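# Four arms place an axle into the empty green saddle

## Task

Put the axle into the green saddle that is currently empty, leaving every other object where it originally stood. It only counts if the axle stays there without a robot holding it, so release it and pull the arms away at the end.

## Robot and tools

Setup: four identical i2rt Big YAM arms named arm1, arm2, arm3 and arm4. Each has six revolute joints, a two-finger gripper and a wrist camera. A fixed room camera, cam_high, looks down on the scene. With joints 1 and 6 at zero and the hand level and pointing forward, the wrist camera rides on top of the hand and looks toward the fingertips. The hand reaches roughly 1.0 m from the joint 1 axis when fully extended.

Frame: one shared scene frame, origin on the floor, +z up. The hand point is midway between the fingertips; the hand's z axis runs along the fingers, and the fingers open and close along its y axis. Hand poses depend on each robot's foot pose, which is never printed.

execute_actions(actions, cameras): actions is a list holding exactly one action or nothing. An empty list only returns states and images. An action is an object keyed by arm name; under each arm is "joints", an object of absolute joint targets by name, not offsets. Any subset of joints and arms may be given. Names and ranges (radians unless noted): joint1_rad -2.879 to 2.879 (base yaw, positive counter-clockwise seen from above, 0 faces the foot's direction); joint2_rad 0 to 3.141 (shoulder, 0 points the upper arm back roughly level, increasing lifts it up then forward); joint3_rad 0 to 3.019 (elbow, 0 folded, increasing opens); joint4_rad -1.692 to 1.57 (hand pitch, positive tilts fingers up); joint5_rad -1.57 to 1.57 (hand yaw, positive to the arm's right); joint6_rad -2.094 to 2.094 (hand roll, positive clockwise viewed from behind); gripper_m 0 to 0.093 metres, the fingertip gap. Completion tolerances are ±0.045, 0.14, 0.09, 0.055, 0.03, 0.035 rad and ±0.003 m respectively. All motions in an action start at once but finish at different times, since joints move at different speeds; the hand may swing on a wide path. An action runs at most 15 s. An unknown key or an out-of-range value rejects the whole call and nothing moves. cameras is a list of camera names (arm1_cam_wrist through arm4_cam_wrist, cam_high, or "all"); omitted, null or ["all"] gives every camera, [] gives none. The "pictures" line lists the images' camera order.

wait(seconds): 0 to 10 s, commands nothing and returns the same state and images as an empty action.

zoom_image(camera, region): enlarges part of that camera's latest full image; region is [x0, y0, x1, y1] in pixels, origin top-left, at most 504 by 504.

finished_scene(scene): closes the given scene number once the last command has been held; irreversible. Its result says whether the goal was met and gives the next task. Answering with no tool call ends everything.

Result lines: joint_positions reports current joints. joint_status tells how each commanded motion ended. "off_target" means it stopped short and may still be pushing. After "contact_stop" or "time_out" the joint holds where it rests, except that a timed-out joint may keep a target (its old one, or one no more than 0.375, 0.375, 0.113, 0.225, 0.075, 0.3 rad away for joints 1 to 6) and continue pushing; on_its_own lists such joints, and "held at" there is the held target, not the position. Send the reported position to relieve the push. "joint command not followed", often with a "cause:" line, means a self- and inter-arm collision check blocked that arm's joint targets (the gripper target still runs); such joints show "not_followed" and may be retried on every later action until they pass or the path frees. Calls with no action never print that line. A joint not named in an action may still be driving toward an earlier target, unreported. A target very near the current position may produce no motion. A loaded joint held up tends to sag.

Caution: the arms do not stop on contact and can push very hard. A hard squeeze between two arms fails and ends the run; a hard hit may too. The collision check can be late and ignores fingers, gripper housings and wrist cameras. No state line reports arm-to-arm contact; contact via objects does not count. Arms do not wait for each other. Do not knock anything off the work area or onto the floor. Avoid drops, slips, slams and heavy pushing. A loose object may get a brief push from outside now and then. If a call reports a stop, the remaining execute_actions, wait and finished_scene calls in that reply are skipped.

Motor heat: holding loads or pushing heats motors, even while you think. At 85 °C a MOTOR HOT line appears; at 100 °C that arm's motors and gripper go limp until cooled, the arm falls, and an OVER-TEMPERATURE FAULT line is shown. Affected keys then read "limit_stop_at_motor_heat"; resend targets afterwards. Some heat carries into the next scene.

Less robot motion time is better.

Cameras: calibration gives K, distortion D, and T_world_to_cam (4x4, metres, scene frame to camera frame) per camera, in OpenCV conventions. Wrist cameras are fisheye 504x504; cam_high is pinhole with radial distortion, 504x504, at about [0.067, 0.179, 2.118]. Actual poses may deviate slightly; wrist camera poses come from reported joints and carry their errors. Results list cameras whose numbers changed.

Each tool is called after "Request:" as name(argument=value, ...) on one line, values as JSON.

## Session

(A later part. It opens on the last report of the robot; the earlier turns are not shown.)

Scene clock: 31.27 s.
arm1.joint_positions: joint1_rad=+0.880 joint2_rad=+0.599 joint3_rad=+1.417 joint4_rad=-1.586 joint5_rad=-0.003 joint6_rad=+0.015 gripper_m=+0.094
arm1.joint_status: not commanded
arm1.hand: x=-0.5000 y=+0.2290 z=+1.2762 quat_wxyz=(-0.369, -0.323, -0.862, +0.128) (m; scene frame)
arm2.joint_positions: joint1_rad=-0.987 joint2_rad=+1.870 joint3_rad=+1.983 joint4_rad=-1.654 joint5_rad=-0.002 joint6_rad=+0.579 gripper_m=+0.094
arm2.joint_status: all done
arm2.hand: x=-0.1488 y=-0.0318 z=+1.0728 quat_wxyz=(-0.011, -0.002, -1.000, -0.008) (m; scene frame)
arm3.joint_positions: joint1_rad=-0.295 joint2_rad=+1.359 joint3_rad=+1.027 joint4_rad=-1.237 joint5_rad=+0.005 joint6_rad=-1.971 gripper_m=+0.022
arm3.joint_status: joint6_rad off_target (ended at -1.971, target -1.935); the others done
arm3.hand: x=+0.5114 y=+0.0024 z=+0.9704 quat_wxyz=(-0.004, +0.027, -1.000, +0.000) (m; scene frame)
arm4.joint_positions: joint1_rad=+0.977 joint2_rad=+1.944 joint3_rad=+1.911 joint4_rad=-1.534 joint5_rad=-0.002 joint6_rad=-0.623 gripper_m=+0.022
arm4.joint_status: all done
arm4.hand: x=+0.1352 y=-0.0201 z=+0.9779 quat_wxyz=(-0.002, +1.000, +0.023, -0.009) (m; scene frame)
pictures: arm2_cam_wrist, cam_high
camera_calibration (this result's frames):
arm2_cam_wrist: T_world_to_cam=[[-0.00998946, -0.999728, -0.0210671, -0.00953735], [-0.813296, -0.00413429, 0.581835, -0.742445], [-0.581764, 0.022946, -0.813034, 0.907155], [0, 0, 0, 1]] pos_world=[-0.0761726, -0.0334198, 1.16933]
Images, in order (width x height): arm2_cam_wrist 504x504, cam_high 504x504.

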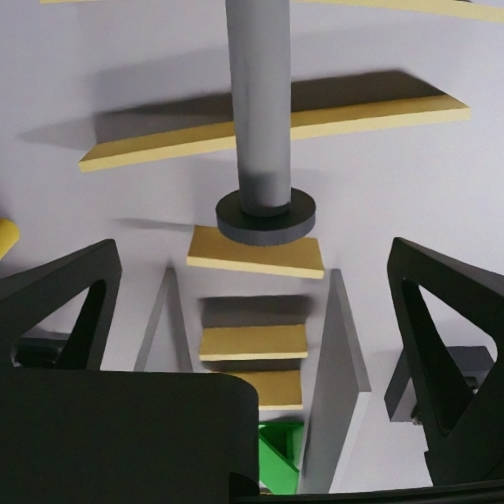

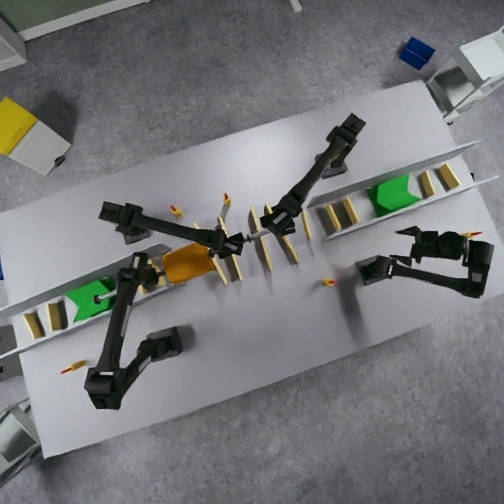

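Request:
execute_actions(actions=[{"arm2":{"joints":{"joint1_rad":-1.005,"joint2_rad":1.888,"joint3_rad":1.765,"joint4_rad":-1.425,"joint6_rad":0.53}}}], cameras=["arm2_cam_wrist"])

Scene clock: 32.77 s.
arm1.joint_positions: joint1_rad=+0.880 joint2_rad=+0.599 joint3_rad=+1.417 joint4_rad=-1.586 joint5_rad=-0.003 joint6_rad=+0.015 gripper_m=+0.094
arm1.joint_status: not commanded
arm1.hand: x=-0.5000 y=+0.2290 z=+1.2762 quat_wxyz=(-0.369, -0.323, -0.862, +0.128) (m; scene frame)
arm2.joint_positions: joint1_rad=-0.990 joint2_rad=+1.885 joint3_rad=+1.762 joint4_rad=-1.437 joint5_rad=-0.002 joint6_rad=+0.540 gripper_m=+0.094
arm2.joint_status: all done
arm2.hand: x=-0.1479 y=-0.0331 z=+0.9804 quat_wxyz=(-0.004, +0.016, -1.000, -0.003) (m; scene frame)
arm3.joint_positions: joint1_rad=-0.295 joint2_rad=+1.359 joint3_rad=+1.027 joint4_rad=-1.237 joint5_rad=+0.005 joint6_rad=-1.971 gripper_m=+0.022
arm3.joint_status: not commanded
arm3.hand: x=+0.5114 y=+0.0024 z=+0.9704 quat_wxyz=(-0.004, +0.027, -1.000, +0.000) (m; scene frame)
arm4.joint_positions: joint1_rad=+0.977 joint2_rad=+1.944 joint3_rad=+1.911 joint4_rad=-1.534 joint5_rad=-0.002 joint6_rad=-0.623 gripper_m=+0.022
arm4.joint_status: not commanded
arm4.hand: x=+0.1352 y=-0.0201 z=+0.9779 quat_wxyz=(-0.002, +1.000, +0.023, -0.009) (m; scene frame)
pictures: arm2_cam_wrist
camera_calibration (this result's frames):
arm2_cam_wrist: T_world_to_cam=[[0.0260049, -0.999601, -0.0110688, -0.0172343], [-0.804332, -0.0274974, 0.593544, -0.698884], [-0.593611, -0.00653209, -0.804726, 0.821737], [0, 0, 0, 1]] pos_world=[-0.0738937, -0.0310773, 1.0759]
Images, in order (width x height): arm2_cam_wrist 504x504.

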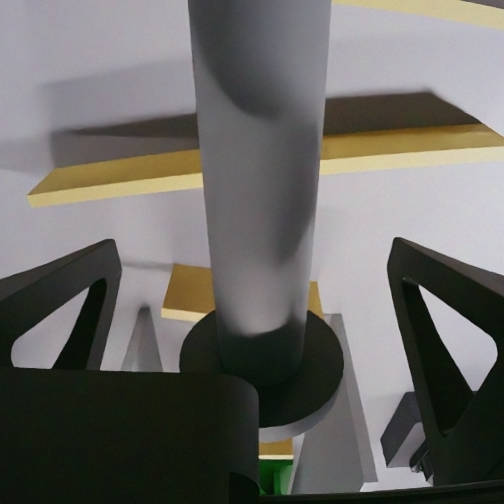

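Request:
execute_actions(actions=[{"arm2":{"joints":{"joint3_rad":1.737,"joint4_rad":-1.41}}}], cameras=[])

Request:
execute_actions(actions=[{"arm2":{"joints":{"gripper_m":0}}}], cameras=[])

Request:
execute_actions(actions=[{"arm2":{"joints":{"joint2_rad":1.85,"joint3_rad":1.80}},"arm3":{"joints":{"joint2_rad":1.32,"joint3_rad":1.125,"joint6_rad":-1.965}},"arm4":{"joints":{"joint2_rad":1.935,"joint3_rad":1.94}}}], cameras=["arm2_cam_wrist"])

Scene clock: 33.70 s.
arm1.joint_positions: joint1_rad=+0.880 joint2_rad=+0.599 joint3_rad=+1.417 joint4_rad=-1.586 joint5_rad=-0.003 joint6_rad=+0.015 gripper_m=+0.094
arm1.joint_status: not commanded
arm1.hand: x=-0.5000 y=+0.2290 z=+1.2762 quat_wxyz=(-0.369, -0.323, -0.862, +0.128) (m; scene frame)
arm2.joint_positions: joint1_rad=-0.990 joint2_rad=+1.885 joint3_rad=+1.741 joint4_rad=-1.421 joint5_rad=-0.002 joint6_rad=+0.540 gripper_m=+0.094
arm2.joint_status: all done
arm2.hand: x=-0.1499 y=-0.0344 z=+0.9724 quat_wxyz=(-0.002, +0.016, -1.000, -0.002) (m; scene frame)
arm3.joint_positions: joint1_rad=-0.295 joint2_rad=+1.359 joint3_rad=+1.027 joint4_rad=-1.237 joint5_rad=+0.005 joint6_rad=-1.971 gripper_m=+0.022
arm3.joint_status: not commanded
arm3.hand: x=+0.5114 y=+0.0024 z=+0.9704 quat_wxyz=(-0.004, +0.027, -1.000, +0.000) (m; scene frame)
arm4.joint_positions: joint1_rad=+0.977 joint2_rad=+1.944 joint3_rad=+1.911 joint4_rad=-1.534 joint5_rad=-0.002 joint6_rad=-0.623 gripper_m=+0.022
arm4.joint_status: not commanded
arm4.hand: x=+0.1352 y=-0.0201 z=+0.9779 quat_wxyz=(-0.002, +1.000, +0.023, -0.009) (m; scene frame)
pictures: none
No camera images: the call's "cameras" was empty. Leave "cameras" out to get every camera's image.

Scene clock: 34.43 s.
arm1.joint_positions: joint1_rad=+0.880 joint2_rad=+0.599 joint3_rad=+1.417 joint4_rad=-1.586 joint5_rad=-0.003 joint6_rad=+0.015 gripper_m=+0.094
arm1.joint_status: not commanded
arm1.hand: x=-0.5000 y=+0.2290 z=+1.2762 quat_wxyz=(-0.369, -0.323, -0.862, +0.128) (m; scene frame)
arm2.joint_positions: joint1_rad=-0.990 joint2_rad=+1.885 joint3_rad=+1.740 joint4_rad=-1.421 joint5_rad=-0.001 joint6_rad=+0.539 gripper_m=+0.046
arm2.joint_status: gripper_m off_target (ended at +0.046, target +0.000)
arm2.hand: x=-0.1497 y=-0.0348 z=+0.9723 quat_wxyz=(-0.002, +0.017, -1.000, -0.001) (m; scene frame)
arm3.joint_positions: joint1_rad=-0.295 joint2_rad=+1.359 joint3_rad=+1.027 joint4_rad=-1.237 joint5_rad=+0.005 joint6_rad=-1.971 gripper_m=+0.022
arm3.joint_status: not commanded
arm3.hand: x=+0.5114 y=+0.0024 z=+0.9704 quat_wxyz=(-0.004, +0.027, -1.000, +0.000) (m; scene frame)
arm4.joint_positions: joint1_rad=+0.977 joint2_rad=+1.944 joint3_rad=+1.912 joint4_rad=-1.534 joint5_rad=-0.001 joint6_rad=-0.622 gripper_m=+0.022
arm4.joint_status: not commanded
arm4.hand: x=+0.1352 y=-0.0199 z=+0.9780 quat_wxyz=(-0.003, +1.000, +0.023, -0.009) (m; scene frame)
pictures: none
No camera images: the call's "cameras" was empty. Leave "cameras" out to get every camera's image.

Scene clock: 36.00 s.
arm1.joint_positions: joint1_rad=+0.880 joint2_rad=+0.599 joint3_rad=+1.417 joint4_rad=-1.586 joint5_rad=-0.003 joint6_rad=+0.015 gripper_m=+0.094
arm1.joint_status: not commanded
arm1.hand: x=-0.5000 y=+0.2290 z=+1.2762 quat_wxyz=(-0.369, -0.323, -0.862, +0.128) (m; scene frame)
arm2.joint_positions: joint1_rad=-0.990 joint2_rad=+1.882 joint3_rad=+1.740 joint4_rad=-1.421 joint5_rad=-0.001 joint6_rad=+0.539 gripper_m=+0.046
arm2.joint_status: all done
arm2.hand: x=-0.1498 y=-0.0349 z=+0.9738 quat_wxyz=(-0.003, +0.017, -1.000, -0.002) (m; scene frame)
arm3.joint_positions: joint1_rad=-0.295 joint2_rad=+1.359 joint3_rad=+1.029 joint4_rad=-1.237 joint5_rad=+0.005 joint6_rad=-1.973 gripper_m=+0.022
arm3.joint_status: joint3_rad time_out (moved +0.003 of +0.098); the others done
arm3.on_its_own: joint3_rad reads +1.029 and still pushes toward +1.125 since a time_out
arm3.hand: x=+0.5111 y=+0.0014 z=+0.9713 quat_wxyz=(-0.003, +0.028, -1.000, +0.001) (m; scene frame)
arm4.joint_positions: joint1_rad=+0.977 joint2_rad=+1.945 joint3_rad=+1.912 joint4_rad=-1.536 joint5_rad=-0.002 joint6_rad=-0.622 gripper_m=+0.022
arm4.joint_status: all done
arm4.hand: x=+0.1353 y=-0.0201 z=+0.9771 quat_wxyz=(-0.002, +1.000, +0.022, -0.008) (m; scene frame)
pictures: arm2_cam_wrist
camera_calibration (this result's frames):
arm2_cam_wrist: T_world_to_cam=[[0.0275007, -0.999586, -0.00849388, -0.0213019], [-0.80314, -0.0271534, 0.595171, -0.697988], [-0.595155, -0.00954582, -0.803554, 0.813774], [0, 0, 0, 1]] pos_world=[-0.0756742, -0.0324777, 1.06915]
Images, in order (width x height): arm2_cam_wrist 504x504.

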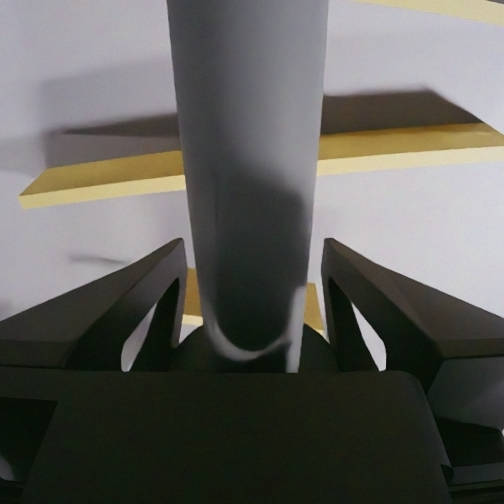

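Request:
execute_actions(actions=[{"arm2":{"joints":{"gripper_m":0.085,"joint2_rad":1.885,"joint3_rad":1.76}},"arm3":{"joints":{"joint3_rad":1.10}},"arm4":{"joints":{"joint2_rad":1.898,"joint3_rad":1.99}}}], cameras=[])

Request:
execute_actions(actions=[{"arm2":{"joints":{"joint1_rad":-1.035,"joint2_rad":1.948,"joint3_rad":1.86,"joint4_rad":-1.462,"joint6_rad":0.5}}}], cameras=["arm2_cam_wrist"])

Scene clock: 41.20 s.
arm1.joint_positions: joint1_rad=+0.880 joint2_rad=+0.599 joint3_rad=+1.417 joint4_rad=-1.586 joint5_rad=-0.003 joint6_rad=+0.015 gripper_m=+0.094
arm1.joint_status: not commanded
arm1.hand: x=-0.5000 y=+0.2290 z=+1.2762 quat_wxyz=(-0.369, -0.323, -0.862, +0.128) (m; scene frame)
arm2.joint_positions: joint1_rad=-0.990 joint2_rad=+1.882 joint3_rad=+1.740 joint4_rad=-1.421 joint5_rad=-0.001 joint6_rad=+0.539 gripper_m=+0.085
arm2.joint_status: all done
arm2.hand: x=-0.1497 y=-0.0348 z=+0.9738 quat_wxyz=(-0.003, +0.017, -1.000, -0.002) (m; scene frame)
arm3.joint_positions: joint1_rad=-0.295 joint2_rad=+1.359 joint3_rad=+1.029 joint4_rad=-1.237 joint5_rad=+0.004 joint6_rad=-1.973 gripper_m=+0.022
arm3.joint_status: all done
arm3.hand: x=+0.5111 y=+0.0014 z=+0.9713 quat_wxyz=(-0.003, +0.028, -1.000, +0.001) (m; scene frame)
arm4.joint_positions: joint1_rad=+0.977 joint2_rad=+1.945 joint3_rad=+1.913 joint4_rad=-1.536 joint5_rad=-0.002 joint6_rad=-0.621 gripper_m=+0.022
arm4.joint_status: all done
arm4.hand: x=+0.1350 y=-0.0203 z=+0.9776 quat_wxyz=(-0.002, +1.000, +0.022, -0.009) (m; scene frame)
pictures: none
No camera images: the call's "cameras" was empty. Leave "cameras" out to get every camera's image.

Scene clock: 42.03 s.
arm1.joint_positions: joint1_rad=+0.880 joint2_rad=+0.599 joint3_rad=+1.417 joint4_rad=-1.586 joint5_rad=-0.003 joint6_rad=+0.015 gripper_m=+0.094
arm1.joint_status: not commanded
arm1.hand: x=-0.5000 y=+0.2290 z=+1.2762 quat_wxyz=(-0.369, -0.323, -0.862, +0.128) (m; scene frame)
arm2.joint_positions: joint1_rad=-1.029 joint2_rad=+1.931 joint3_rad=+1.805 joint4_rad=-1.452 joint5_rad=-0.001 joint6_rad=+0.510 gripper_m=+0.085
arm2.joint_status: all done
arm2.hand: x=-0.1266 y=-0.0472 z=+0.9703 quat_wxyz=(+0.004, +0.012, -1.000, +0.002) (m; scene frame)
arm3.joint_positions: joint1_rad=-0.295 joint2_rad=+1.359 joint3_rad=+1.029 joint4_rad=-1.237 joint5_rad=+0.004 joint6_rad=-1.973 gripper_m=+0.022
arm3.joint_status: not commanded
arm3.hand: x=+0.5111 y=+0.0014 z=+0.9713 quat_wxyz=(-0.003, +0.028, -1.000, +0.001) (m; scene frame)
arm4.joint_positions: joint1_rad=+0.977 joint2_rad=+1.945 joint3_rad=+1.913 joint4_rad=-1.536 joint5_rad=-0.002 joint6_rad=-0.621 gripper_m=+0.022
arm4.joint_status: not commanded
arm4.hand: x=+0.1350 y=-0.0203 z=+0.9776 quat_wxyz=(-0.002, +1.000, +0.022, -0.009) (m; scene frame)
pictures: arm2_cam_wrist
camera_calibration (this result's frames):
arm2_cam_wrist: T_world_to_cam=[[0.0171418, -0.999853, -0.000579931, -0.0433208], [-0.795373, -0.0139876, 0.605959, -0.686481], [-0.605878, -0.00992595, -0.795496, 0.815503], [0, 0, 0, 1]] pos_world=[-0.0511705, -0.044822, 1.06468]
Images, in order (width x height): arm2_cam_wrist 504x504.

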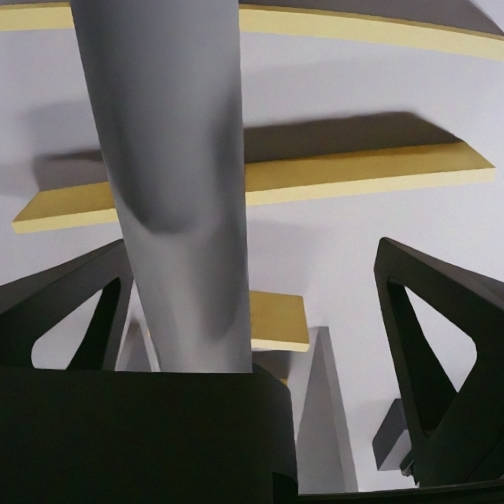

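Request:
execute_actions(actions=[{"arm2":{"joints":{"joint1_rad":-1.0,"joint2_rad":1.965,"joint3_rad":1.89,"joint4_rad":-1.467}}}], cameras=["arm2_cam_wrist"])

Request:
execute_actions(actions=[{"arm2":{"joints":{"gripper_m":0}}}], cameras=["arm2_cam_wrist"])

Scene clock: 42.97 s.
arm1.joint_positions: joint1_rad=+0.880 joint2_rad=+0.599 joint3_rad=+1.417 joint4_rad=-1.586 joint5_rad=-0.003 joint6_rad=+0.015 gripper_m=+0.094
arm1.joint_status: not commanded
arm1.hand: x=-0.5000 y=+0.2290 z=+1.2762 quat_wxyz=(-0.369, -0.323, -0.862, +0.128) (m; scene frame)
arm2.joint_positions: joint1_rad=-1.011 joint2_rad=+1.942 joint3_rad=+1.837 joint4_rad=-1.458 joint5_rad=-0.001 joint6_rad=+0.510 gripper_m=+0.085
arm2.joint_status: all done
arm2.hand: x=-0.1251 y=-0.0337 z=+0.9763 quat_wxyz=(-0.003, +0.021, -1.000, -0.002) (m; scene frame)
arm3.joint_positions: joint1_rad=-0.295 joint2_rad=+1.359 joint3_rad=+1.029 joint4_rad=-1.237 joint5_rad=+0.004 joint6_rad=-1.973 gripper_m=+0.022
arm3.joint_status: not commanded
arm3.hand: x=+0.5111 y=+0.0014 z=+0.9713 quat_wxyz=(-0.003, +0.028, -1.000, +0.001) (m; scene frame)
arm4.joint_positions: joint1_rad=+0.977 joint2_rad=+1.945 joint3_rad=+1.913 joint4_rad=-1.536 joint5_rad=-0.002 joint6_rad=-0.621 gripper_m=+0.022
arm4.joint_status: not commanded
arm4.hand: x=+0.1350 y=-0.0203 z=+0.9776 quat_wxyz=(-0.002, +1.000, +0.022, -0.009) (m; scene frame)
pictures: arm2_cam_wrist
camera_calibration (this result's frames):
arm2_cam_wrist: T_world_to_cam=[[0.035505, -0.999337, -0.00812005, -0.0202092], [-0.802784, -0.0333591, 0.595336, -0.679935], [-0.595212, -0.0146187, -0.803436, 0.830217], [0, 0, 0, 1]] pos_world=[-0.0509689, -0.0307411, 1.07165]
Images, in order (width x height): arm2_cam_wrist 504x504.

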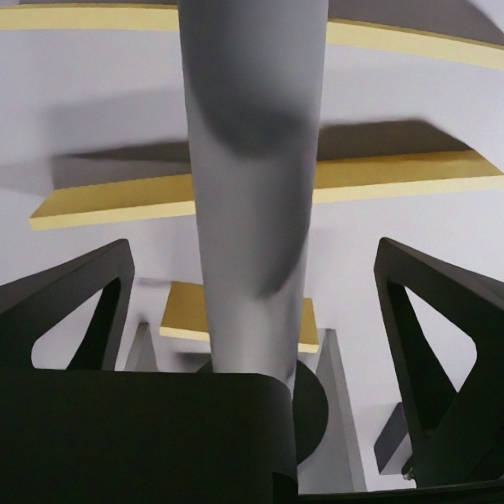

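Scene clock: 43.67 s.
arm1.joint_positions: joint1_rad=+0.880 joint2_rad=+0.599 joint3_rad=+1.417 joint4_rad=-1.586 joint5_rad=-0.003 joint6_rad=+0.015 gripper_m=+0.094
arm1.joint_status: not commanded
arm1.hand: x=-0.5000 y=+0.2290 z=+1.2762 quat_wxyz=(-0.369, -0.323, -0.862, +0.128) (m; scene frame)
arm2.joint_positions: joint1_rad=-1.011 joint2_rad=+1.942 joint3_rad=+1.837 joint4_rad=-1.458 joint5_rad=-0.001 joint6_rad=+0.510 gripper_m=+0.022
arm2.joint_status: gripper_m off_target (ended at +0.022, target +0.000)
arm2.hand: x=-0.1252 y=-0.0338 z=+0.9763 quat_wxyz=(-0.003, +0.021, -1.000, -0.002) (m; scene frame)
arm3.joint_positions: joint1_rad=-0.295 joint2_rad=+1.359 joint3_rad=+1.029 joint4_rad=-1.237 joint5_rad=+0.004 joint6_rad=-1.973 gripper_m=+0.022
arm3.joint_status: not commanded
arm3.hand: x=+0.5111 y=+0.0014 z=+0.9713 quat_wxyz=(-0.003, +0.028, -1.000, +0.001) (m; scene frame)
arm4.joint_positions: joint1_rad=+0.977 joint2_rad=+1.945 joint3_rad=+1.913 joint4_rad=-1.536 joint5_rad=-0.002 joint6_rad=-0.621 gripper_m=+0.022
arm4.joint_status: not commanded
arm4.hand: x=+0.1350 y=-0.0203 z=+0.9776 quat_wxyz=(-0.002, +1.000, +0.022, -0.009) (m; scene frame)
pictures: arm2_cam_wrist
camera_calibration (this result's frames):
arm2_cam_wrist: T_world_to_cam=[[0.0358836, -0.999325, -0.0079298, -0.0203934], [-0.802579, -0.033545, 0.595602, -0.680241], [-0.595466, -0.015008, -0.803241, 0.829933], [0, 0, 0, 1]] pos_world=[-0.0510191, -0.0307427, 1.07163]
Images, in order (width x height): arm2_cam_wrist 504x504.

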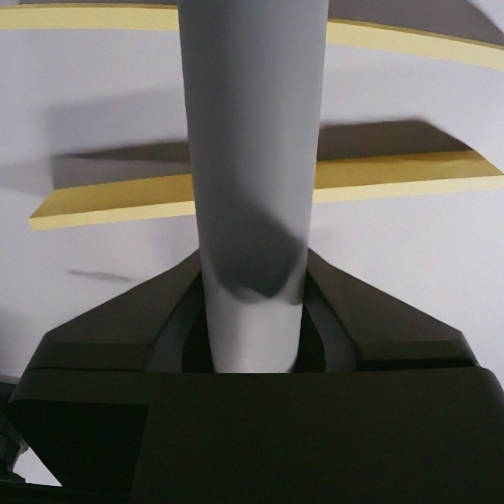

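Request:
execute_actions(actions=[{"arm2":{"joints":{"joint2_rad":1.91,"joint3_rad":1.91}},"arm3":{"joints":{"joint2_rad":1.32,"joint3_rad":1.115}},"arm4":{"joints":{"joint2_rad":1.935,"joint3_rad":1.945}}}], cameras=[])

Request:
execute_actions(actions=[{"arm4":{"joints":{"gripper_m":0.09}}}], cameras=["arm3_cam_wrist","cam_high"])

Scene clock: 44.43 s.
arm1.joint_positions: joint1_rad=+0.880 joint2_rad=+0.599 joint3_rad=+1.417 joint4_rad=-1.586 joint5_rad=-0.003 joint6_rad=+0.015 gripper_m=+0.094
arm1.joint_status: not commanded
arm1.hand: x=-0.5000 y=+0.2290 z=+1.2762 quat_wxyz=(-0.369, -0.323, -0.862, +0.128) (m; scene frame)
arm2.joint_positions: joint1_rad=-1.011 joint2_rad=+1.941 joint3_rad=+1.840 joint4_rad=-1.462 joint5_rad=-0.001 joint6_rad=+0.510 gripper_m=+0.022
arm2.joint_status: all done
arm2.hand: x=-0.1250 y=-0.0337 z=+0.9780 quat_wxyz=(-0.003, +0.021, -1.000, -0.002) (m; scene frame)
arm3.joint_positions: joint1_rad=-0.295 joint2_rad=+1.359 joint3_rad=+1.029 joint4_rad=-1.237 joint5_rad=+0.004 joint6_rad=-1.973 gripper_m=+0.022
arm3.joint_status: all done
arm3.hand: x=+0.5111 y=+0.0014 z=+0.9713 quat_wxyz=(-0.003, +0.028, -1.000, +0.001) (m; scene frame)
arm4.joint_positions: joint1_rad=+0.977 joint2_rad=+1.946 joint3_rad=+1.913 joint4_rad=-1.536 joint5_rad=-0.002 joint6_rad=-0.621 gripper_m=+0.022
arm4.joint_status: all done
arm4.hand: x=+0.1350 y=-0.0203 z=+0.9773 quat_wxyz=(-0.001, +1.000, +0.022, -0.008) (m; scene frame)
pictures: none
No camera images: the call's "cameras" was empty. Leave "cameras" out to get every camera's image.

Scene clock: 45.13 s.
arm1.joint_positions: joint1_rad=+0.880 joint2_rad=+0.599 joint3_rad=+1.417 joint4_rad=-1.586 joint5_rad=-0.003 joint6_rad=+0.015 gripper_m=+0.094
arm1.joint_status: not commanded
arm1.hand: x=-0.5000 y=+0.2290 z=+1.2762 quat_wxyz=(-0.369, -0.323, -0.862, +0.128) (m; scene frame)
arm2.joint_positions: joint1_rad=-1.011 joint2_rad=+1.941 joint3_rad=+1.840 joint4_rad=-1.462 joint5_rad=-0.001 joint6_rad=+0.510 gripper_m=+0.022
arm2.joint_status: not commanded
arm2.hand: x=-0.1250 y=-0.0337 z=+0.9780 quat_wxyz=(-0.003, +0.021, -1.000, -0.002) (m; scene frame)
arm3.joint_positions: joint1_rad=-0.295 joint2_rad=+1.359 joint3_rad=+1.029 joint4_rad=-1.237 joint5_rad=+0.005 joint6_rad=-1.973 gripper_m=+0.022
arm3.joint_status: not commanded
arm3.hand: x=+0.5111 y=+0.0014 z=+0.9713 quat_wxyz=(-0.003, +0.028, -1.000, +0.001) (m; scene frame)
arm4.joint_positions: joint1_rad=+0.981 joint2_rad=+1.944 joint3_rad=+1.913 joint4_rad=-1.540 joint5_rad=-0.002 joint6_rad=-0.601 gripper_m=+0.090
arm4.joint_status: all done
arm4.hand: x=+0.1348 y=-0.0226 z=+0.9784 quat_wxyz=(-0.001, +1.000, +0.014, -0.007) (m; scene frame)
pictures: arm3_cam_wrist, cam_high
camera_calibration (this result's frames):
arm3_cam_wrist: T_world_to_cam=[[0.0669156, -0.997708, -0.0100717, -0.0235148], [-0.810395, -0.0602357, 0.582779, -0.145489], [-0.58205, -0.030835, -0.812568, 1.21555], [0, 0, 0, 1]] pos_world=[0.591179, 0.00525687, 1.07226]
Images, in order (width x height): arm3_cam_wrist 504x504, cam_high 504x504.

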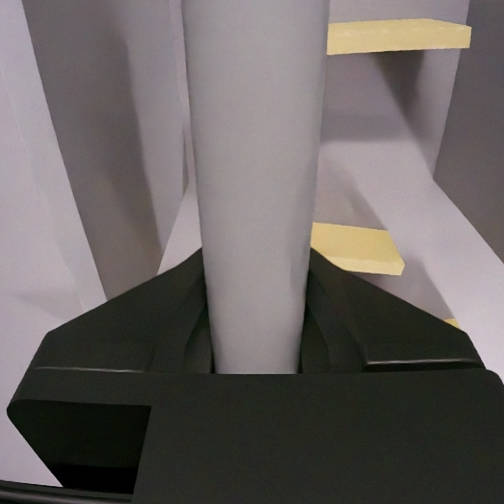

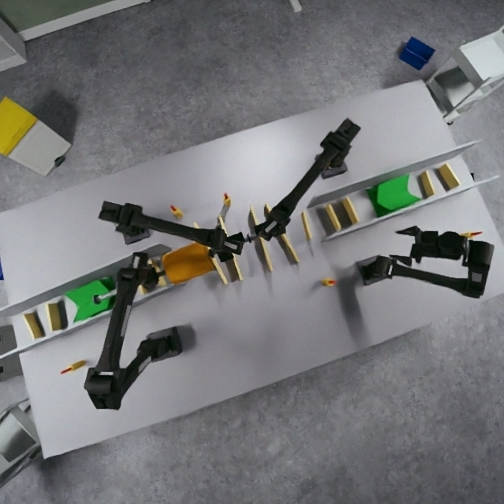

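Request:
execute_actions(actions=[{"arm4":{"joints":{"joint2_rad":1.68}}}], cameras=[])

Request:
execute_actions(actions=[{"arm4":{"joints":{"joint2_rad":0.5,"joint3_rad":1.2,"joint4_rad":-1.64}}}], cameras=[])

Request:
execute_actions(actions=[{"arm4":{"joints":{"joint1_rad":-0.36,"joint6_rad":-1.97}}}], cameras=["cam_high"])

Request:
execute_actions(actions=[{"arm4":{"joints":{"joint2_rad":1.335,"joint3_rad":1.43}}}], cameras=["arm4_cam_wrist","cam_high"])

Scene clock: 47.07 s.
arm1.joint_positions: joint1_rad=+0.880 joint2_rad=+0.599 joint3_rad=+1.417 joint4_rad=-1.586 joint5_rad=-0.003 joint6_rad=+0.015 gripper_m=+0.094
arm1.joint_status: not commanded
arm1.hand: x=-0.5000 y=+0.2290 z=+1.2762 quat_wxyz=(-0.369, -0.323, -0.862, +0.128) (m; scene frame)
arm2.joint_positions: joint1_rad=-1.011 joint2_rad=+1.941 joint3_rad=+1.840 joint4_rad=-1.462 joint5_rad=-0.001 joint6_rad=+0.510 gripper_m=+0.022
arm2.joint_status: not commanded
arm2.hand: x=-0.1250 y=-0.0337 z=+0.9780 quat_wxyz=(-0.003, +0.021, -1.000, -0.002) (m; scene frame)
arm3.joint_positions: joint1_rad=-0.295 joint2_rad=+1.359 joint3_rad=+1.029 joint4_rad=-1.237 joint5_rad=+0.005 joint6_rad=-1.973 gripper_m=+0.022
arm3.joint_status: not commanded
arm3.hand: x=+0.5111 y=+0.0014 z=+0.9713 quat_wxyz=(-0.003, +0.028, -1.000, +0.001) (m; scene frame)
arm4.joint_positions: joint1_rad=+0.981 joint2_rad=+1.679 joint3_rad=+1.926 joint4_rad=-1.542 joint5_rad=-0.002 joint6_rad=-0.601 gripper_m=+0.090
arm4.joint_status: all done
arm4.hand: x=+0.1683 y=-0.0434 z=+1.1338 quat_wxyz=(-0.077, +0.989, +0.013, -0.122) (m; scene frame)
pictures: none
No camera images: the call's "cameras" was empty. Leave "cameras" out to get every camera's image.

Scene clock: 48.83 s.
arm1.joint_positions: joint1_rad=+0.880 joint2_rad=+0.599 joint3_rad=+1.417 joint4_rad=-1.586 joint5_rad=-0.003 joint6_rad=+0.015 gripper_m=+0.094
arm1.joint_status: not commanded
arm1.hand: x=-0.5000 y=+0.2290 z=+1.2762 quat_wxyz=(-0.369, -0.323, -0.862, +0.128) (m; scene frame)
arm2.joint_positions: joint1_rad=-1.011 joint2_rad=+1.941 joint3_rad=+1.840 joint4_rad=-1.462 joint5_rad=-0.001 joint6_rad=+0.510 gripper_m=+0.022
arm2.joint_status: not commanded
arm2.hand: x=-0.1250 y=-0.0337 z=+0.9780 quat_wxyz=(-0.003, +0.021, -1.000, -0.002) (m; scene frame)
arm3.joint_positions: joint1_rad=-0.295 joint2_rad=+1.359 joint3_rad=+1.029 joint4_rad=-1.237 joint5_rad=+0.005 joint6_rad=-1.973 gripper_m=+0.022
arm3.joint_status: not commanded
arm3.hand: x=+0.5111 y=+0.0014 z=+0.9713 quat_wxyz=(-0.003, +0.028, -1.000, +0.001) (m; scene frame)
arm4.joint_positions: joint1_rad=+0.981 joint2_rad=+0.497 joint3_rad=+1.205 joint4_rad=-1.633 joint5_rad=-0.002 joint6_rad=-0.600 gripper_m=+0.090
arm4.joint_status: all done
arm4.hand: x=+0.5121 y=-0.2650 z=+1.1943 quat_wxyz=(-0.177, +0.946, +0.012, -0.271) (m; scene frame)
pictures: none
No camera images: the call's "cameras" was empty. Leave "cameras" out to get every camera's image.

Scene clock: 50.90 s.
arm1.joint_positions: joint1_rad=+0.880 joint2_rad=+0.599 joint3_rad=+1.417 joint4_rad=-1.586 joint5_rad=-0.003 joint6_rad=+0.015 gripper_m=+0.094
arm1.joint_status: not commanded
arm1.hand: x=-0.5000 y=+0.2290 z=+1.2762 quat_wxyz=(-0.369, -0.323, -0.862, +0.128) (m; scene frame)
arm2.joint_positions: joint1_rad=-1.011 joint2_rad=+1.941 joint3_rad=+1.840 joint4_rad=-1.462 joint5_rad=-0.001 joint6_rad=+0.510 gripper_m=+0.022
arm2.joint_status: not commanded
arm2.hand: x=-0.1250 y=-0.0337 z=+0.9780 quat_wxyz=(-0.003, +0.021, -1.000, -0.002) (m; scene frame)
arm3.joint_positions: joint1_rad=-0.295 joint2_rad=+1.359 joint3_rad=+1.029 joint4_rad=-1.237 joint5_rad=+0.005 joint6_rad=-1.973 gripper_m=+0.022
arm3.joint_status: not commanded
arm3.hand: x=+0.5111 y=+0.0014 z=+0.9713 quat_wxyz=(-0.003, +0.028, -1.000, +0.001) (m; scene frame)
arm4.joint_positions: joint1_rad=-0.354 joint2_rad=+0.497 joint3_rad=+1.205 joint4_rad=-1.633 joint5_rad=-0.002 joint6_rad=-1.959 gripper_m=+0.090
arm4.joint_status: all done
arm4.hand: x=+0.6988 y=-0.2012 z=+1.1920 quat_wxyz=(-0.299, +0.948, +0.022, +0.105) (m; scene frame)
pictures: cam_high
Images, in order (width x height): cam_high 504x504.

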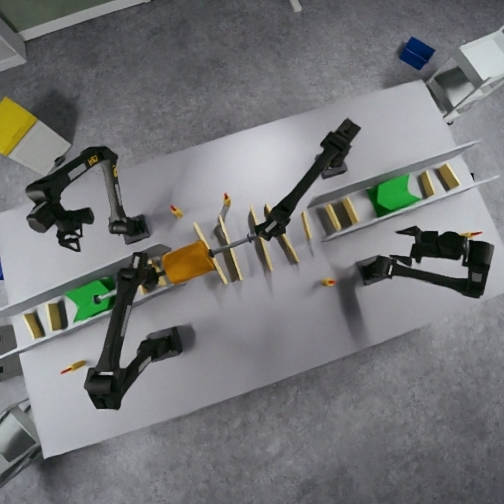

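Scene clock: 52.40 s.
arm1.joint_positions: joint1_rad=+0.880 joint2_rad=+0.599 joint3_rad=+1.417 joint4_rad=-1.586 joint5_rad=-0.003 joint6_rad=+0.015 gripper_m=+0.094
arm1.joint_status: not commanded
arm1.hand: x=-0.5000 y=+0.2290 z=+1.2762 quat_wxyz=(-0.369, -0.323, -0.862, +0.128) (m; scene frame)
arm2.joint_positions: joint1_rad=-1.011 joint2_rad=+1.941 joint3_rad=+1.840 joint4_rad=-1.462 joint5_rad=-0.001 joint6_rad=+0.510 gripper_m=+0.022
arm2.joint_status: not commanded
arm2.hand: x=-0.1250 y=-0.0337 z=+0.9780 quat_wxyz=(-0.003, +0.021, -1.000, -0.002) (m; scene frame)
arm3.joint_positions: joint1_rad=-0.295 joint2_rad=+1.359 joint3_rad=+1.029 joint4_rad=-1.237 joint5_rad=+0.005 joint6_rad=-1.973 gripper_m=+0.022
arm3.joint_status: not commanded
arm3.hand: x=+0.5111 y=+0.0014 z=+0.9713 quat_wxyz=(-0.003, +0.028, -1.000, +0.001) (m; scene frame)
arm4.joint_positions: joint1_rad=-0.354 joint2_rad=+1.347 joint3_rad=+1.416 joint4_rad=-1.636 joint5_rad=-0.002 joint6_rad=-1.960 gripper_m=+0.090
arm4.joint_status: all done
arm4.hand: x=+0.7719 y=+0.0131 z=+1.0643 quat_wxyz=(-0.004, +1.000, +0.026, -0.007) (m; scene frame)
pictures: arm4_cam_wrist, cam_high
camera_calibration (this result's frames):
arm4_cam_wrist: T_world_to_cam=[[-0.0537238, 0.998478, 0.0124623, 0.0156131], [0.810689, 0.0363262, 0.584349, -1.24296], [0.583007, 0.0414964, -0.811407, 0.537891], [0, 0, 0, 1]] pos_world=[0.694896, 0.00724207, 1.16257]
Images, in order (width x height): arm4_cam_wrist 504x504, cam_high 504x504.

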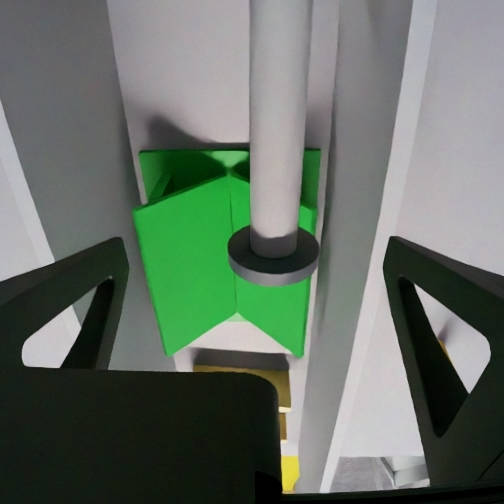

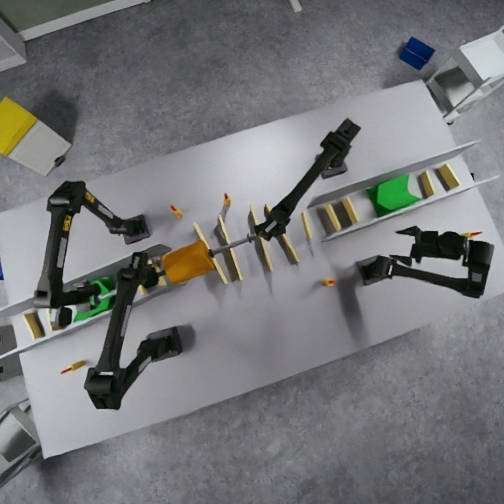

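Request:
execute_actions(actions=[{"arm4":{"joints":{"joint1_rad":-0.34,"joint2_rad":1.385,"joint3_rad":1.195,"joint4_rad":-1.355,"gripper_m":0.07}}}], cameras=["arm4_cam_wrist"])

Scene clock: 53.67 s.
arm1.joint_positions: joint1_rad=+0.880 joint2_rad=+0.599 joint3_rad=+1.417 joint4_rad=-1.586 joint5_rad=-0.003 joint6_rad=+0.015 gripper_m=+0.094
arm1.joint_status: not commanded
arm1.hand: x=-0.5000 y=+0.2290 z=+1.2762 quat_wxyz=(-0.369, -0.323, -0.862, +0.128) (m; scene frame)
arm2.joint_positions: joint1_rad=-1.011 joint2_rad=+1.941 joint3_rad=+1.840 joint4_rad=-1.462 joint5_rad=-0.001 joint6_rad=+0.510 gripper_m=+0.022
arm2.joint_status: not commanded
arm2.hand: x=-0.1250 y=-0.0337 z=+0.9780 quat_wxyz=(-0.003, +0.021, -1.000, -0.002) (m; scene frame)
arm3.joint_positions: joint1_rad=-0.295 joint2_rad=+1.359 joint3_rad=+1.029 joint4_rad=-1.237 joint5_rad=+0.005 joint6_rad=-1.973 gripper_m=+0.022
arm3.joint_status: not commanded
arm3.hand: x=+0.5111 y=+0.0014 z=+0.9713 quat_wxyz=(-0.003, +0.028, -1.000, +0.001) (m; scene frame)
arm4.joint_positions: joint1_rad=-0.349 joint2_rad=+1.390 joint3_rad=+1.191 joint4_rad=-1.368 joint5_rad=-0.002 joint6_rad=-1.960 gripper_m=+0.070
arm4.joint_status: all done
arm4.hand: x=+0.7718 y=+0.0237 z=+0.9629 quat_wxyz=(-0.004, +1.000, +0.029, -0.007) (m; scene frame)
pictures: arm4_cam_wrist
camera_calibration (this result's frames):
arm4_cam_wrist: T_world_to_cam=[[-0.0590552, 0.998176, 0.0125355, 0.0103574], [0.810472, 0.0406113, 0.584368, -1.18393], [0.582793, 0.0446696, -0.811392, 0.455237], [0, 0, 0, 1]] pos_world=[0.694846, 0.0174072, 1.0611]
Images, in order (width x height): arm4_cam_wrist 504x504.

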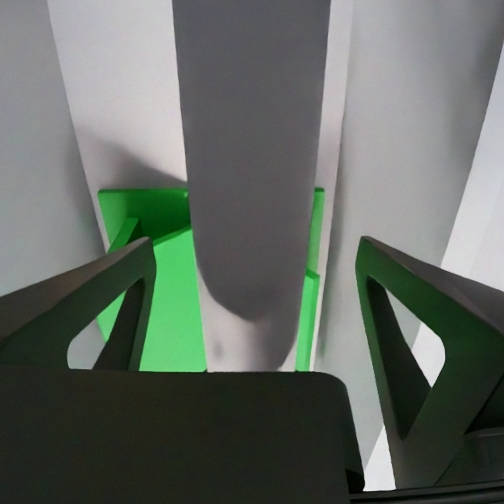

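Good. Close, transfer, release arm3.

Request:
execute_actions(actions=[{"arm4":{"joints":{"gripper_m":0}}}], cameras=[])

Request:
execute_actions(actions=[{"arm2":{"joints":{"joint2_rad":1.89,"joint3_rad":1.922}},"arm3":{"joints":{"joint2_rad":1.35,"joint3_rad":1.06}},"arm4":{"joints":{"joint2_rad":1.355,"joint3_rad":1.262}}}], cameras=["arm4_cam_wrist"])

Scene clock: 54.57 s.
arm1.joint_positions: joint1_rad=+0.880 joint2_rad=+0.599 joint3_rad=+1.417 joint4_rad=-1.586 joint5_rad=-0.003 joint6_rad=+0.015 gripper_m=+0.094
arm1.joint_status: not commanded
arm1.hand: x=-0.5000 y=+0.2290 z=+1.2762 quat_wxyz=(-0.369, -0.323, -0.862, +0.128) (m; scene frame)
arm2.joint_positions: joint1_rad=-1.011 joint2_rad=+1.941 joint3_rad=+1.840 joint4_rad=-1.462 joint5_rad=+0.001 joint6_rad=+0.508 gripper_m=+0.022
arm2.joint_status: not commanded
arm2.hand: x=-0.1249 y=-0.0339 z=+0.9780 quat_wxyz=(-0.003, +0.022, -1.000, -0.001) (m; scene frame)
arm3.joint_positions: joint1_rad=-0.295 joint2_rad=+1.359 joint3_rad=+1.029 joint4_rad=-1.240 joint5_rad=+0.006 joint6_rad=-1.975 gripper_m=+0.022
arm3.joint_status: not commanded
arm3.hand: x=+0.5111 y=+0.0022 z=+0.9713 quat_wxyz=(-0.003, +0.029, -1.000, +0.000) (m; scene frame)
arm4.joint_positions: joint1_rad=-0.349 joint2_rad=+1.390 joint3_rad=+1.191 joint4_rad=-1.367 joint5_rad=+0.000 joint6_rad=-1.956 gripper_m=+0.022
arm4.joint_status: gripper_m off_target (ended at +0.022, target +0.000)
arm4.hand: x=+0.7720 y=+0.0236 z=+0.9627 quat_wxyz=(-0.004, +1.000, +0.027, -0.006) (m; scene frame)
pictures: none
No camera images: the call's "cameras" was empty. Leave "cameras" out to get every camera's image.

Scene clock: 55.17 s.
arm1.joint_positions: joint1_rad=+0.880 joint2_rad=+0.599 joint3_rad=+1.417 joint4_rad=-1.586 joint5_rad=-0.003 joint6_rad=+0.015 gripper_m=+0.094
arm1.joint_status: not commanded
arm1.hand: x=-0.5000 y=+0.2290 z=+1.2762 quat_wxyz=(-0.369, -0.323, -0.862, +0.128) (m; scene frame)
arm2.joint_positions: joint1_rad=-1.011 joint2_rad=+1.941 joint3_rad=+1.840 joint4_rad=-1.462 joint5_rad=+0.001 joint6_rad=+0.508 gripper_m=+0.022
arm2.joint_status: all done
arm2.hand: x=-0.1249 y=-0.0339 z=+0.9780 quat_wxyz=(-0.003, +0.022, -1.000, -0.001) (m; scene frame)
arm3.joint_positions: joint1_rad=-0.295 joint2_rad=+1.359 joint3_rad=+1.029 joint4_rad=-1.240 joint5_rad=+0.006 joint6_rad=-1.975 gripper_m=+0.022
arm3.joint_status: all done
arm3.hand: x=+0.5111 y=+0.0022 z=+0.9713 quat_wxyz=(-0.003, +0.029, -1.000, +0.000) (m; scene frame)
arm4.joint_positions: joint1_rad=-0.349 joint2_rad=+1.385 joint3_rad=+1.191 joint4_rad=-1.367 joint5_rad=+0.000 joint6_rad=-1.955 gripper_m=+0.022
arm4.joint_status: all done
arm4.hand: x=+0.7720 y=+0.0232 z=+0.9647 quat_wxyz=(-0.006, +1.000, +0.026, -0.005) (m; scene frame)
pictures: arm4_cam_wrist
camera_calibration (this result's frames):
arm4_cam_wrist: T_world_to_cam=[[-0.0540659, 0.998395, 0.0168406, 0.00277612], [0.808826, 0.0338978, 0.58707, -1.1863], [0.585557, 0.0453616, -0.809361, 0.45256], [0, 0, 0, 1]] pos_world=[0.69466, 0.0169124, 1.06268]
Images, in order (width x height): arm4_cam_wrist 504x504.

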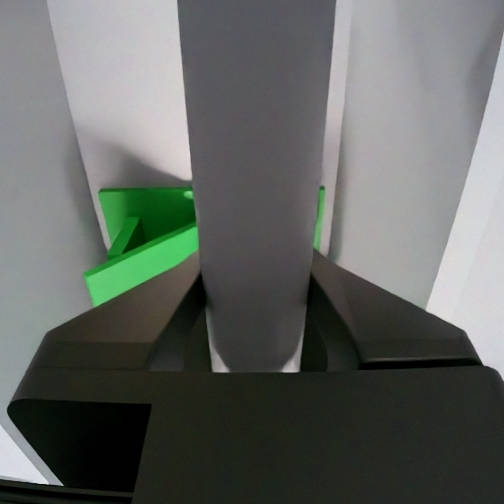

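Request:
execute_actions(actions=[{"arm3":{"joints":{"gripper_m":0.08}}}], cameras=[])

Request:
execute_actions(actions=[{"arm3":{"joints":{"joint2_rad":1.3,"joint3_rad":1.3,"joint4_rad":-1.53}}}], cameras=[])

Request:
execute_actions(actions=[{"arm3":{"joints":{"joint2_rad":0.4,"joint3_rad":1.1}}}], cameras=["cam_high"])

Scene clock: 56.03 s.
arm1.joint_positions: joint1_rad=+0.880 joint2_rad=+0.599 joint3_rad=+1.417 joint4_rad=-1.586 joint5_rad=-0.003 joint6_rad=+0.015 gripper_m=+0.094
arm1.joint_status: not commanded
arm1.hand: x=-0.5000 y=+0.2290 z=+1.2762 quat_wxyz=(-0.369, -0.323, -0.862, +0.128) (m; scene frame)
arm2.joint_positions: joint1_rad=-1.011 joint2_rad=+1.941 joint3_rad=+1.840 joint4_rad=-1.462 joint5_rad=+0.001 joint6_rad=+0.508 gripper_m=+0.022
arm2.joint_status: not commanded
arm2.hand: x=-0.1249 y=-0.0339 z=+0.9780 quat_wxyz=(-0.003, +0.022, -1.000, -0.001) (m; scene frame)
arm3.joint_positions: joint1_rad=-0.295 joint2_rad=+1.359 joint3_rad=+1.029 joint4_rad=-1.240 joint5_rad=+0.005 joint6_rad=-1.975 gripper_m=+0.080
arm3.joint_status: all done
arm3.hand: x=+0.5113 y=+0.0021 z=+0.9713 quat_wxyz=(-0.004, +0.029, -1.000, +0.000) (m; scene frame)
arm4.joint_positions: joint1_rad=-0.349 joint2_rad=+1.385 joint3_rad=+1.191 joint4_rad=-1.366 joint5_rad=+0.000 joint6_rad=-1.955 gripper_m=+0.022
arm4.joint_status: not commanded
arm4.hand: x=+0.7720 y=+0.0235 z=+0.9647 quat_wxyz=(-0.007, +1.000, +0.026, -0.005) (m; scene frame)
pictures: none
No camera images: the call's "cameras" was empty. Leave "cameras" out to get every camera's image.

Scene clock: 57.07 s.
arm1.joint_positions: joint1_rad=+0.880 joint2_rad=+0.599 joint3_rad=+1.417 joint4_rad=-1.586 joint5_rad=-0.003 joint6_rad=+0.015 gripper_m=+0.094
arm1.joint_status: not commanded
arm1.hand: x=-0.5000 y=+0.2290 z=+1.2762 quat_wxyz=(-0.369, -0.323, -0.862, +0.128) (m; scene frame)
arm2.joint_positions: joint1_rad=-1.011 joint2_rad=+1.941 joint3_rad=+1.840 joint4_rad=-1.462 joint5_rad=+0.001 joint6_rad=+0.508 gripper_m=+0.022
arm2.joint_status: not commanded
arm2.hand: x=-0.1249 y=-0.0339 z=+0.9780 quat_wxyz=(-0.003, +0.022, -1.000, -0.001) (m; scene frame)
arm3.joint_positions: joint1_rad=-0.295 joint2_rad=+1.301 joint3_rad=+1.257 joint4_rad=-1.518 joint5_rad=+0.004 joint6_rad=-1.975 gripper_m=+0.080
arm3.joint_status: all done
arm3.hand: x=+0.5102 y=+0.0025 z=+1.0767 quat_wxyz=(-0.003, +0.029, -1.000, +0.003) (m; scene frame)
arm4.joint_positions: joint1_rad=-0.349 joint2_rad=+1.385 joint3_rad=+1.191 joint4_rad=-1.366 joint5_rad=+0.000 joint6_rad=-1.955 gripper_m=+0.022
arm4.joint_status: not commanded
arm4.hand: x=+0.7720 y=+0.0235 z=+0.9647 quat_wxyz=(-0.007, +1.000, +0.026, -0.005) (m; scene frame)
pictures: none
No camera images: the call's "cameras" was empty. Leave "cameras" out to get every camera's image.

Scene clock: 58.57 s.
arm1.joint_positions: joint1_rad=+0.880 joint2_rad=+0.599 joint3_rad=+1.417 joint4_rad=-1.586 joint5_rad=-0.003 joint6_rad=+0.015 gripper_m=+0.094
arm1.joint_status: not commanded
arm1.hand: x=-0.5000 y=+0.2290 z=+1.2762 quat_wxyz=(-0.369, -0.323, -0.862, +0.128) (m; scene frame)
arm2.joint_positions: joint1_rad=-1.011 joint2_rad=+1.941 joint3_rad=+1.840 joint4_rad=-1.462 joint5_rad=+0.001 joint6_rad=+0.508 gripper_m=+0.022
arm2.joint_status: not commanded
arm2.hand: x=-0.1249 y=-0.0339 z=+0.9780 quat_wxyz=(-0.003, +0.022, -1.000, -0.001) (m; scene frame)
arm3.joint_positions: joint1_rad=-0.295 joint2_rad=+0.401 joint3_rad=+1.105 joint4_rad=-1.520 joint5_rad=+0.004 joint6_rad=-1.975 gripper_m=+0.080
arm3.joint_status: all done
arm3.hand: x=+0.5799 y=+0.2006 z=+1.2354 quat_wxyz=(+0.131, +0.024, -0.930, +0.342) (m; scene frame)
arm4.joint_positions: joint1_rad=-0.349 joint2_rad=+1.385 joint3_rad=+1.191 joint4_rad=-1.366 joint5_rad=+0.000 joint6_rad=-1.955 gripper_m=+0.022
arm4.joint_status: not commanded
arm4.hand: x=+0.7720 y=+0.0235 z=+0.9647 quat_wxyz=(-0.007, +1.000, +0.026, -0.005) (m; scene frame)
pictures: cam_high
Images, in order (width x height): cam_high 504x504.

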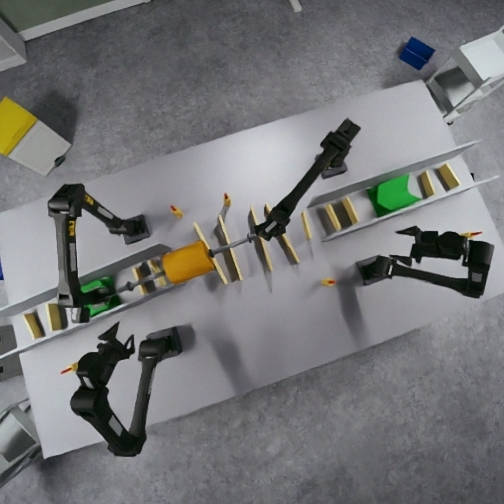

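Request:
execute_actions(actions=[{"arm2":{"joints":{"joint1_rad":-0.88,"joint2_rad":1.68,"joint3_rad":1.565,"joint4_rad":-1.365,"joint6_rad":0.68}},"arm4":{"joints":{"joint1_rad":-0.09,"joint2_rad":1.215,"joint3_rad":1.11,"joint4_rad":-1.405,"joint6_rad":-1.65}},"arm1":{"joints":{"joint1_rad":0.38,"joint2_rad":0.45,"joint6_rad":1.92}}}], cameras=[])

Request:
execute_actions(actions=[{"arm2":{"joints":{"joint1_rad":-0.708,"joint2_rad":1.465,"joint3_rad":1.295,"joint4_rad":-1.318,"joint6_rad":0.855}},"arm4":{"joints":{"joint1_rad":0.258,"joint2_rad":1.25,"joint3_rad":1.15,"joint4_rad":-1.40,"joint6_rad":-1.31}}}], cameras=["cam_high","arm2_cam_wrist"])

Scene clock: 62.17 s.
arm1.joint_positions: joint1_rad=+0.385 joint2_rad=+0.438 joint3_rad=+1.418 joint4_rad=-1.588 joint5_rad=-0.001 joint6_rad=+1.904 gripper_m=+0.094
arm1.joint_status: all done
arm1.hand: x=-0.5973 y=+0.2348 z=+1.2975 quat_wxyz=(-0.433, -0.886, -0.018, -0.163) (m; scene frame)
arm2.joint_positions: joint1_rad=-0.879 joint2_rad=+1.709 joint3_rad=+1.545 joint4_rad=-1.371 joint5_rad=-0.004 joint6_rad=+0.688 gripper_m=+0.022
arm2.joint_status: all done
arm2.hand: x=-0.2316 y=-0.0172 z=+0.9917 quat_wxyz=(-0.012, -0.003, -1.000, -0.012) (m; scene frame)
arm3.joint_positions: joint1_rad=-0.295 joint2_rad=+0.401 joint3_rad=+1.105 joint4_rad=-1.520 joint5_rad=+0.004 joint6_rad=-1.975 gripper_m=+0.080
arm3.joint_status: not commanded
arm3.hand: x=+0.5799 y=+0.2006 z=+1.2354 quat_wxyz=(+0.131, +0.024, -0.930, +0.342) (m; scene frame)
arm4.joint_positions: joint1_rad=-0.082 joint2_rad=+1.236 joint3_rad=+1.090 joint4_rad=-1.399 joint5_rad=-0.006 joint6_rad=-1.640 gripper_m=+0.022
arm4.joint_status: all done
arm4.hand: x=+0.6649 y=-0.0056 z=+0.9797 quat_wxyz=(-0.015, +1.000, +0.002, -0.009) (m; scene frame)
pictures: none
No camera images: the call's "cameras" was empty. Leave "cameras" out to get every camera's image.

Scene clock: 63.23 s.
arm1.joint_positions: joint1_rad=+0.385 joint2_rad=+0.438 joint3_rad=+1.418 joint4_rad=-1.588 joint5_rad=-0.001 joint6_rad=+1.905 gripper_m=+0.094
arm1.joint_status: not commanded
arm1.hand: x=-0.5973 y=+0.2348 z=+1.2975 quat_wxyz=(-0.433, -0.886, -0.018, -0.163) (m; scene frame)
arm2.joint_positions: joint1_rad=-0.718 joint2_rad=+1.495 joint3_rad=+1.269 joint4_rad=-1.323 joint5_rad=+0.002 joint6_rad=+0.851 gripper_m=+0.022
arm2.joint_status: all done
arm2.hand: x=-0.3481 y=-0.0226 z=+0.9854 quat_wxyz=(-0.007, -0.003, -1.000, -0.007) (m; scene frame)
arm3.joint_positions: joint1_rad=-0.295 joint2_rad=+0.401 joint3_rad=+1.105 joint4_rad=-1.520 joint5_rad=+0.004 joint6_rad=-1.975 gripper_m=+0.080
arm3.joint_status: not commanded
arm3.hand: x=+0.5799 y=+0.2006 z=+1.2354 quat_wxyz=(+0.131, +0.024, -0.930, +0.342) (m; scene frame)
arm4.joint_positions: joint1_rad=+0.258 joint2_rad=+1.271 joint3_rad=+1.090 joint4_rad=-1.394 joint5_rad=-0.010 joint6_rad=-1.299 gripper_m=+0.022
arm4.joint_status: all done
arm4.hand: x=+0.5466 y=-0.0148 z=+0.9700 quat_wxyz=(+0.002, +1.000, +0.001, -0.011) (m; scene frame)
pictures: arm2_cam_wrist, cam_high
camera_calibration (this result's frames):
arm2_cam_wrist: T_world_to_cam=[[-0.0120546, -0.99975, -0.0188503, -0.0070598], [-0.808818, -0.00133538, 0.588057, -0.858149], [-0.587935, 0.0223353, -0.808599, 0.713435], [0, 0, 0, 1]] pos_world=[-0.274718, -0.0241388, 1.08139]
Images, in order (width x height): arm2_cam_wrist 504x504, cam_high 504x504.

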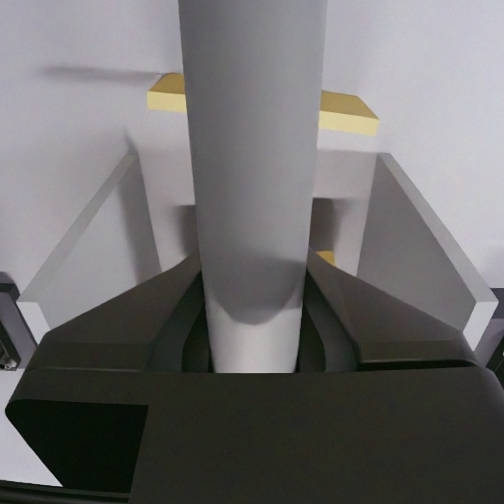

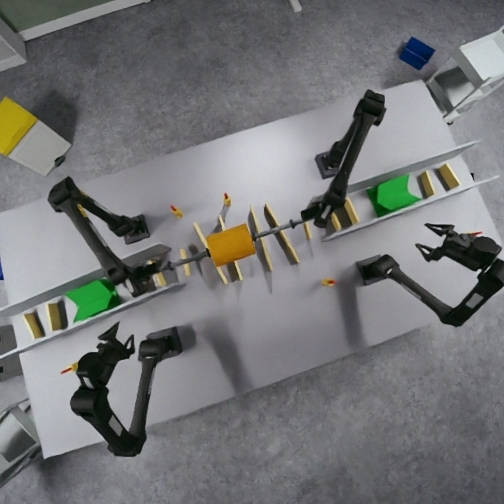

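Centered at y≈-0.022. Continue.

Request:
execute_actions(actions=[{"arm2":{"joints":{"joint1_rad":-0.465,"joint2_rad":1.297,"joint3_rad":1.112,"joint4_rad":-1.32,"joint6_rad":1.10}},"arm4":{"joints":{"joint1_rad":0.555,"joint2_rad":1.362,"joint3_rad":1.28,"joint4_rad":-1.39,"joint6_rad":-1.01}}}], cameras=[])

Request:
execute_actions(actions=[{"arm2":{"joints":{"joint1_rad":-0.14,"joint2_rad":1.2,"joint3_rad":1.025,"joint4_rad":-1.34,"joint6_rad":1.425}},"arm4":{"joints":{"joint1_rad":0.772,"joint2_rad":1.55,"joint3_rad":1.49,"joint4_rad":-1.41,"joint6_rad":-0.79}}}], cameras=[])

Request:
execute_actions(actions=[{"arm2":{"joints":{"joint1_rad":0.22,"joint2_rad":1.215,"joint3_rad":1.055,"joint4_rad":-1.34,"joint6_rad":1.785}},"arm4":{"joints":{"joint1_rad":0.922,"joint2_rad":1.775,"joint3_rad":1.8,"joint4_rad":-1.485,"joint6_rad":-0.635}}}], cameras=["cam_high","arm2_cam_wrist"])

Scene clock: 64.70 s.
arm1.joint_positions: joint1_rad=+0.385 joint2_rad=+0.438 joint3_rad=+1.418 joint4_rad=-1.588 joint5_rad=-0.001 joint6_rad=+1.905 gripper_m=+0.094
arm1.joint_status: not commanded
arm1.hand: x=-0.5973 y=+0.2348 z=+1.2975 quat_wxyz=(-0.433, -0.886, -0.018, -0.163) (m; scene frame)
arm2.joint_positions: joint1_rad=-0.468 joint2_rad=+1.320 joint3_rad=+1.089 joint4_rad=-1.320 joint5_rad=+0.002 joint6_rad=+1.098 gripper_m=+0.022
arm2.joint_status: all done
arm2.hand: x=-0.4694 y=-0.0215 z=+0.9846 quat_wxyz=(-0.005, -0.002, -1.000, -0.008) (m; scene frame)
arm3.joint_positions: joint1_rad=-0.295 joint2_rad=+0.401 joint3_rad=+1.105 joint4_rad=-1.520 joint5_rad=+0.004 joint6_rad=-1.975 gripper_m=+0.080
arm3.joint_status: not commanded
arm3.hand: x=+0.5799 y=+0.2006 z=+1.2354 quat_wxyz=(+0.131, +0.024, -0.930, +0.342) (m; scene frame)
arm4.joint_positions: joint1_rad=+0.557 joint2_rad=+1.397 joint3_rad=+1.213 joint4_rad=-1.378 joint5_rad=-0.009 joint6_rad=-1.001 gripper_m=+0.022
arm4.joint_status: all done
arm4.hand: x=+0.4242 y=-0.0147 z=+0.9733 quat_wxyz=(-0.003, +1.000, +0.002, -0.013) (m; scene frame)
pictures: none
No camera images: the call's "cameras" was empty. Leave "cameras" out to get every camera's image.

Scene clock: 65.70 s.
arm1.joint_positions: joint1_rad=+0.385 joint2_rad=+0.438 joint3_rad=+1.418 joint4_rad=-1.588 joint5_rad=-0.001 joint6_rad=+1.905 gripper_m=+0.094
arm1.joint_status: not commanded
arm1.hand: x=-0.5973 y=+0.2348 z=+1.2975 quat_wxyz=(-0.433, -0.886, -0.018, -0.163) (m; scene frame)
arm2.joint_positions: joint1_rad=-0.150 joint2_rad=+1.221 joint3_rad=+1.000 joint4_rad=-1.338 joint5_rad=+0.004 joint6_rad=+1.417 gripper_m=+0.022
arm2.joint_status: all done
arm2.hand: x=-0.5865 y=-0.0228 z=+0.9837 quat_wxyz=(-0.003, -0.003, -1.000, -0.005) (m; scene frame)
arm3.joint_positions: joint1_rad=-0.295 joint2_rad=+0.401 joint3_rad=+1.105 joint4_rad=-1.520 joint5_rad=+0.004 joint6_rad=-1.975 gripper_m=+0.080
arm3.joint_status: not commanded
arm3.hand: x=+0.5799 y=+0.2006 z=+1.2354 quat_wxyz=(+0.131, +0.024, -0.930, +0.342) (m; scene frame)
arm4.joint_positions: joint1_rad=+0.774 joint2_rad=+1.581 joint3_rad=+1.415 joint4_rad=-1.400 joint5_rad=-0.008 joint6_rad=-0.783 gripper_m=+0.022
arm4.joint_status: all done
arm4.hand: x=+0.3072 y=-0.0199 z=+0.9747 quat_wxyz=(+0.000, +1.000, +0.002, -0.011) (m; scene frame)
pictures: none
No camera images: the call's "cameras" was empty. Leave "cameras" out to get every camera's image.

Scene clock: 66.77 s.
arm1.joint_positions: joint1_rad=+0.385 joint2_rad=+0.438 joint3_rad=+1.418 joint4_rad=-1.588 joint5_rad=-0.001 joint6_rad=+1.905 gripper_m=+0.094
arm1.joint_status: not commanded
arm1.hand: x=-0.5973 y=+0.2348 z=+1.2975 quat_wxyz=(-0.433, -0.886, -0.018, -0.163) (m; scene frame)
arm2.joint_positions: joint1_rad=+0.209 joint2_rad=+1.225 joint3_rad=+1.000 joint4_rad=-1.338 joint5_rad=+0.000 joint6_rad=+1.773 gripper_m=+0.022
arm2.joint_status: all done
arm2.hand: x=-0.7054 y=-0.0248 z=+0.9827 quat_wxyz=(+0.001, -0.001, -1.000, -0.004) (m; scene frame)
arm3.joint_positions: joint1_rad=-0.295 joint2_rad=+0.401 joint3_rad=+1.105 joint4_rad=-1.520 joint5_rad=+0.004 joint6_rad=-1.975 gripper_m=+0.080
arm3.joint_status: not commanded
arm3.hand: x=+0.5799 y=+0.2006 z=+1.2354 quat_wxyz=(+0.131, +0.024, -0.930, +0.342) (m; scene frame)
arm4.joint_positions: joint1_rad=+0.924 joint2_rad=+1.813 joint3_rad=+1.721 joint4_rad=-1.472 joint5_rad=-0.007 joint6_rad=-0.635 gripper_m=+0.022
arm4.joint_status: all done
arm4.hand: x=+0.1891 y=-0.0214 z=+0.9778 quat_wxyz=(-0.001, +1.000, +0.003, -0.012) (m; scene frame)
pictures: arm2_cam_wrist, cam_high
camera_calibration (this result's frames):
arm2_cam_wrist: T_world_to_cam=[[-0.00765101, -0.999897, -0.0121144, -0.0171525], [-0.798925, -0.00117348, 0.60143, -1.15175], [-0.601382, 0.01428, -0.798834, 0.481898], [0, 0, 0, 1]] pos_world=[-0.630489, -0.0253838, 1.07745]
Images, in order (width x height): arm2_cam_wrist 504x504, cam_high 504x504.

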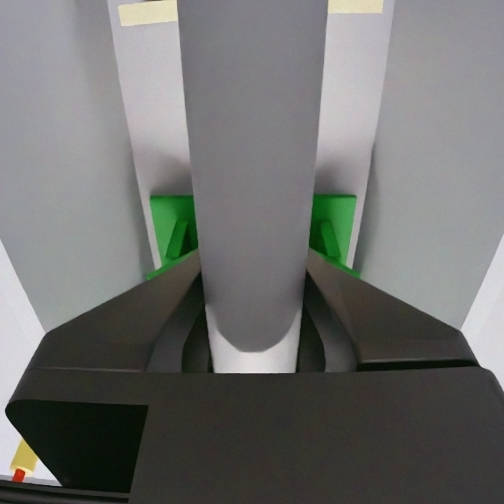

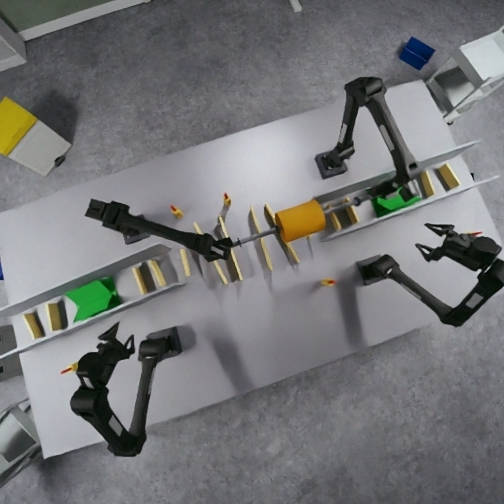

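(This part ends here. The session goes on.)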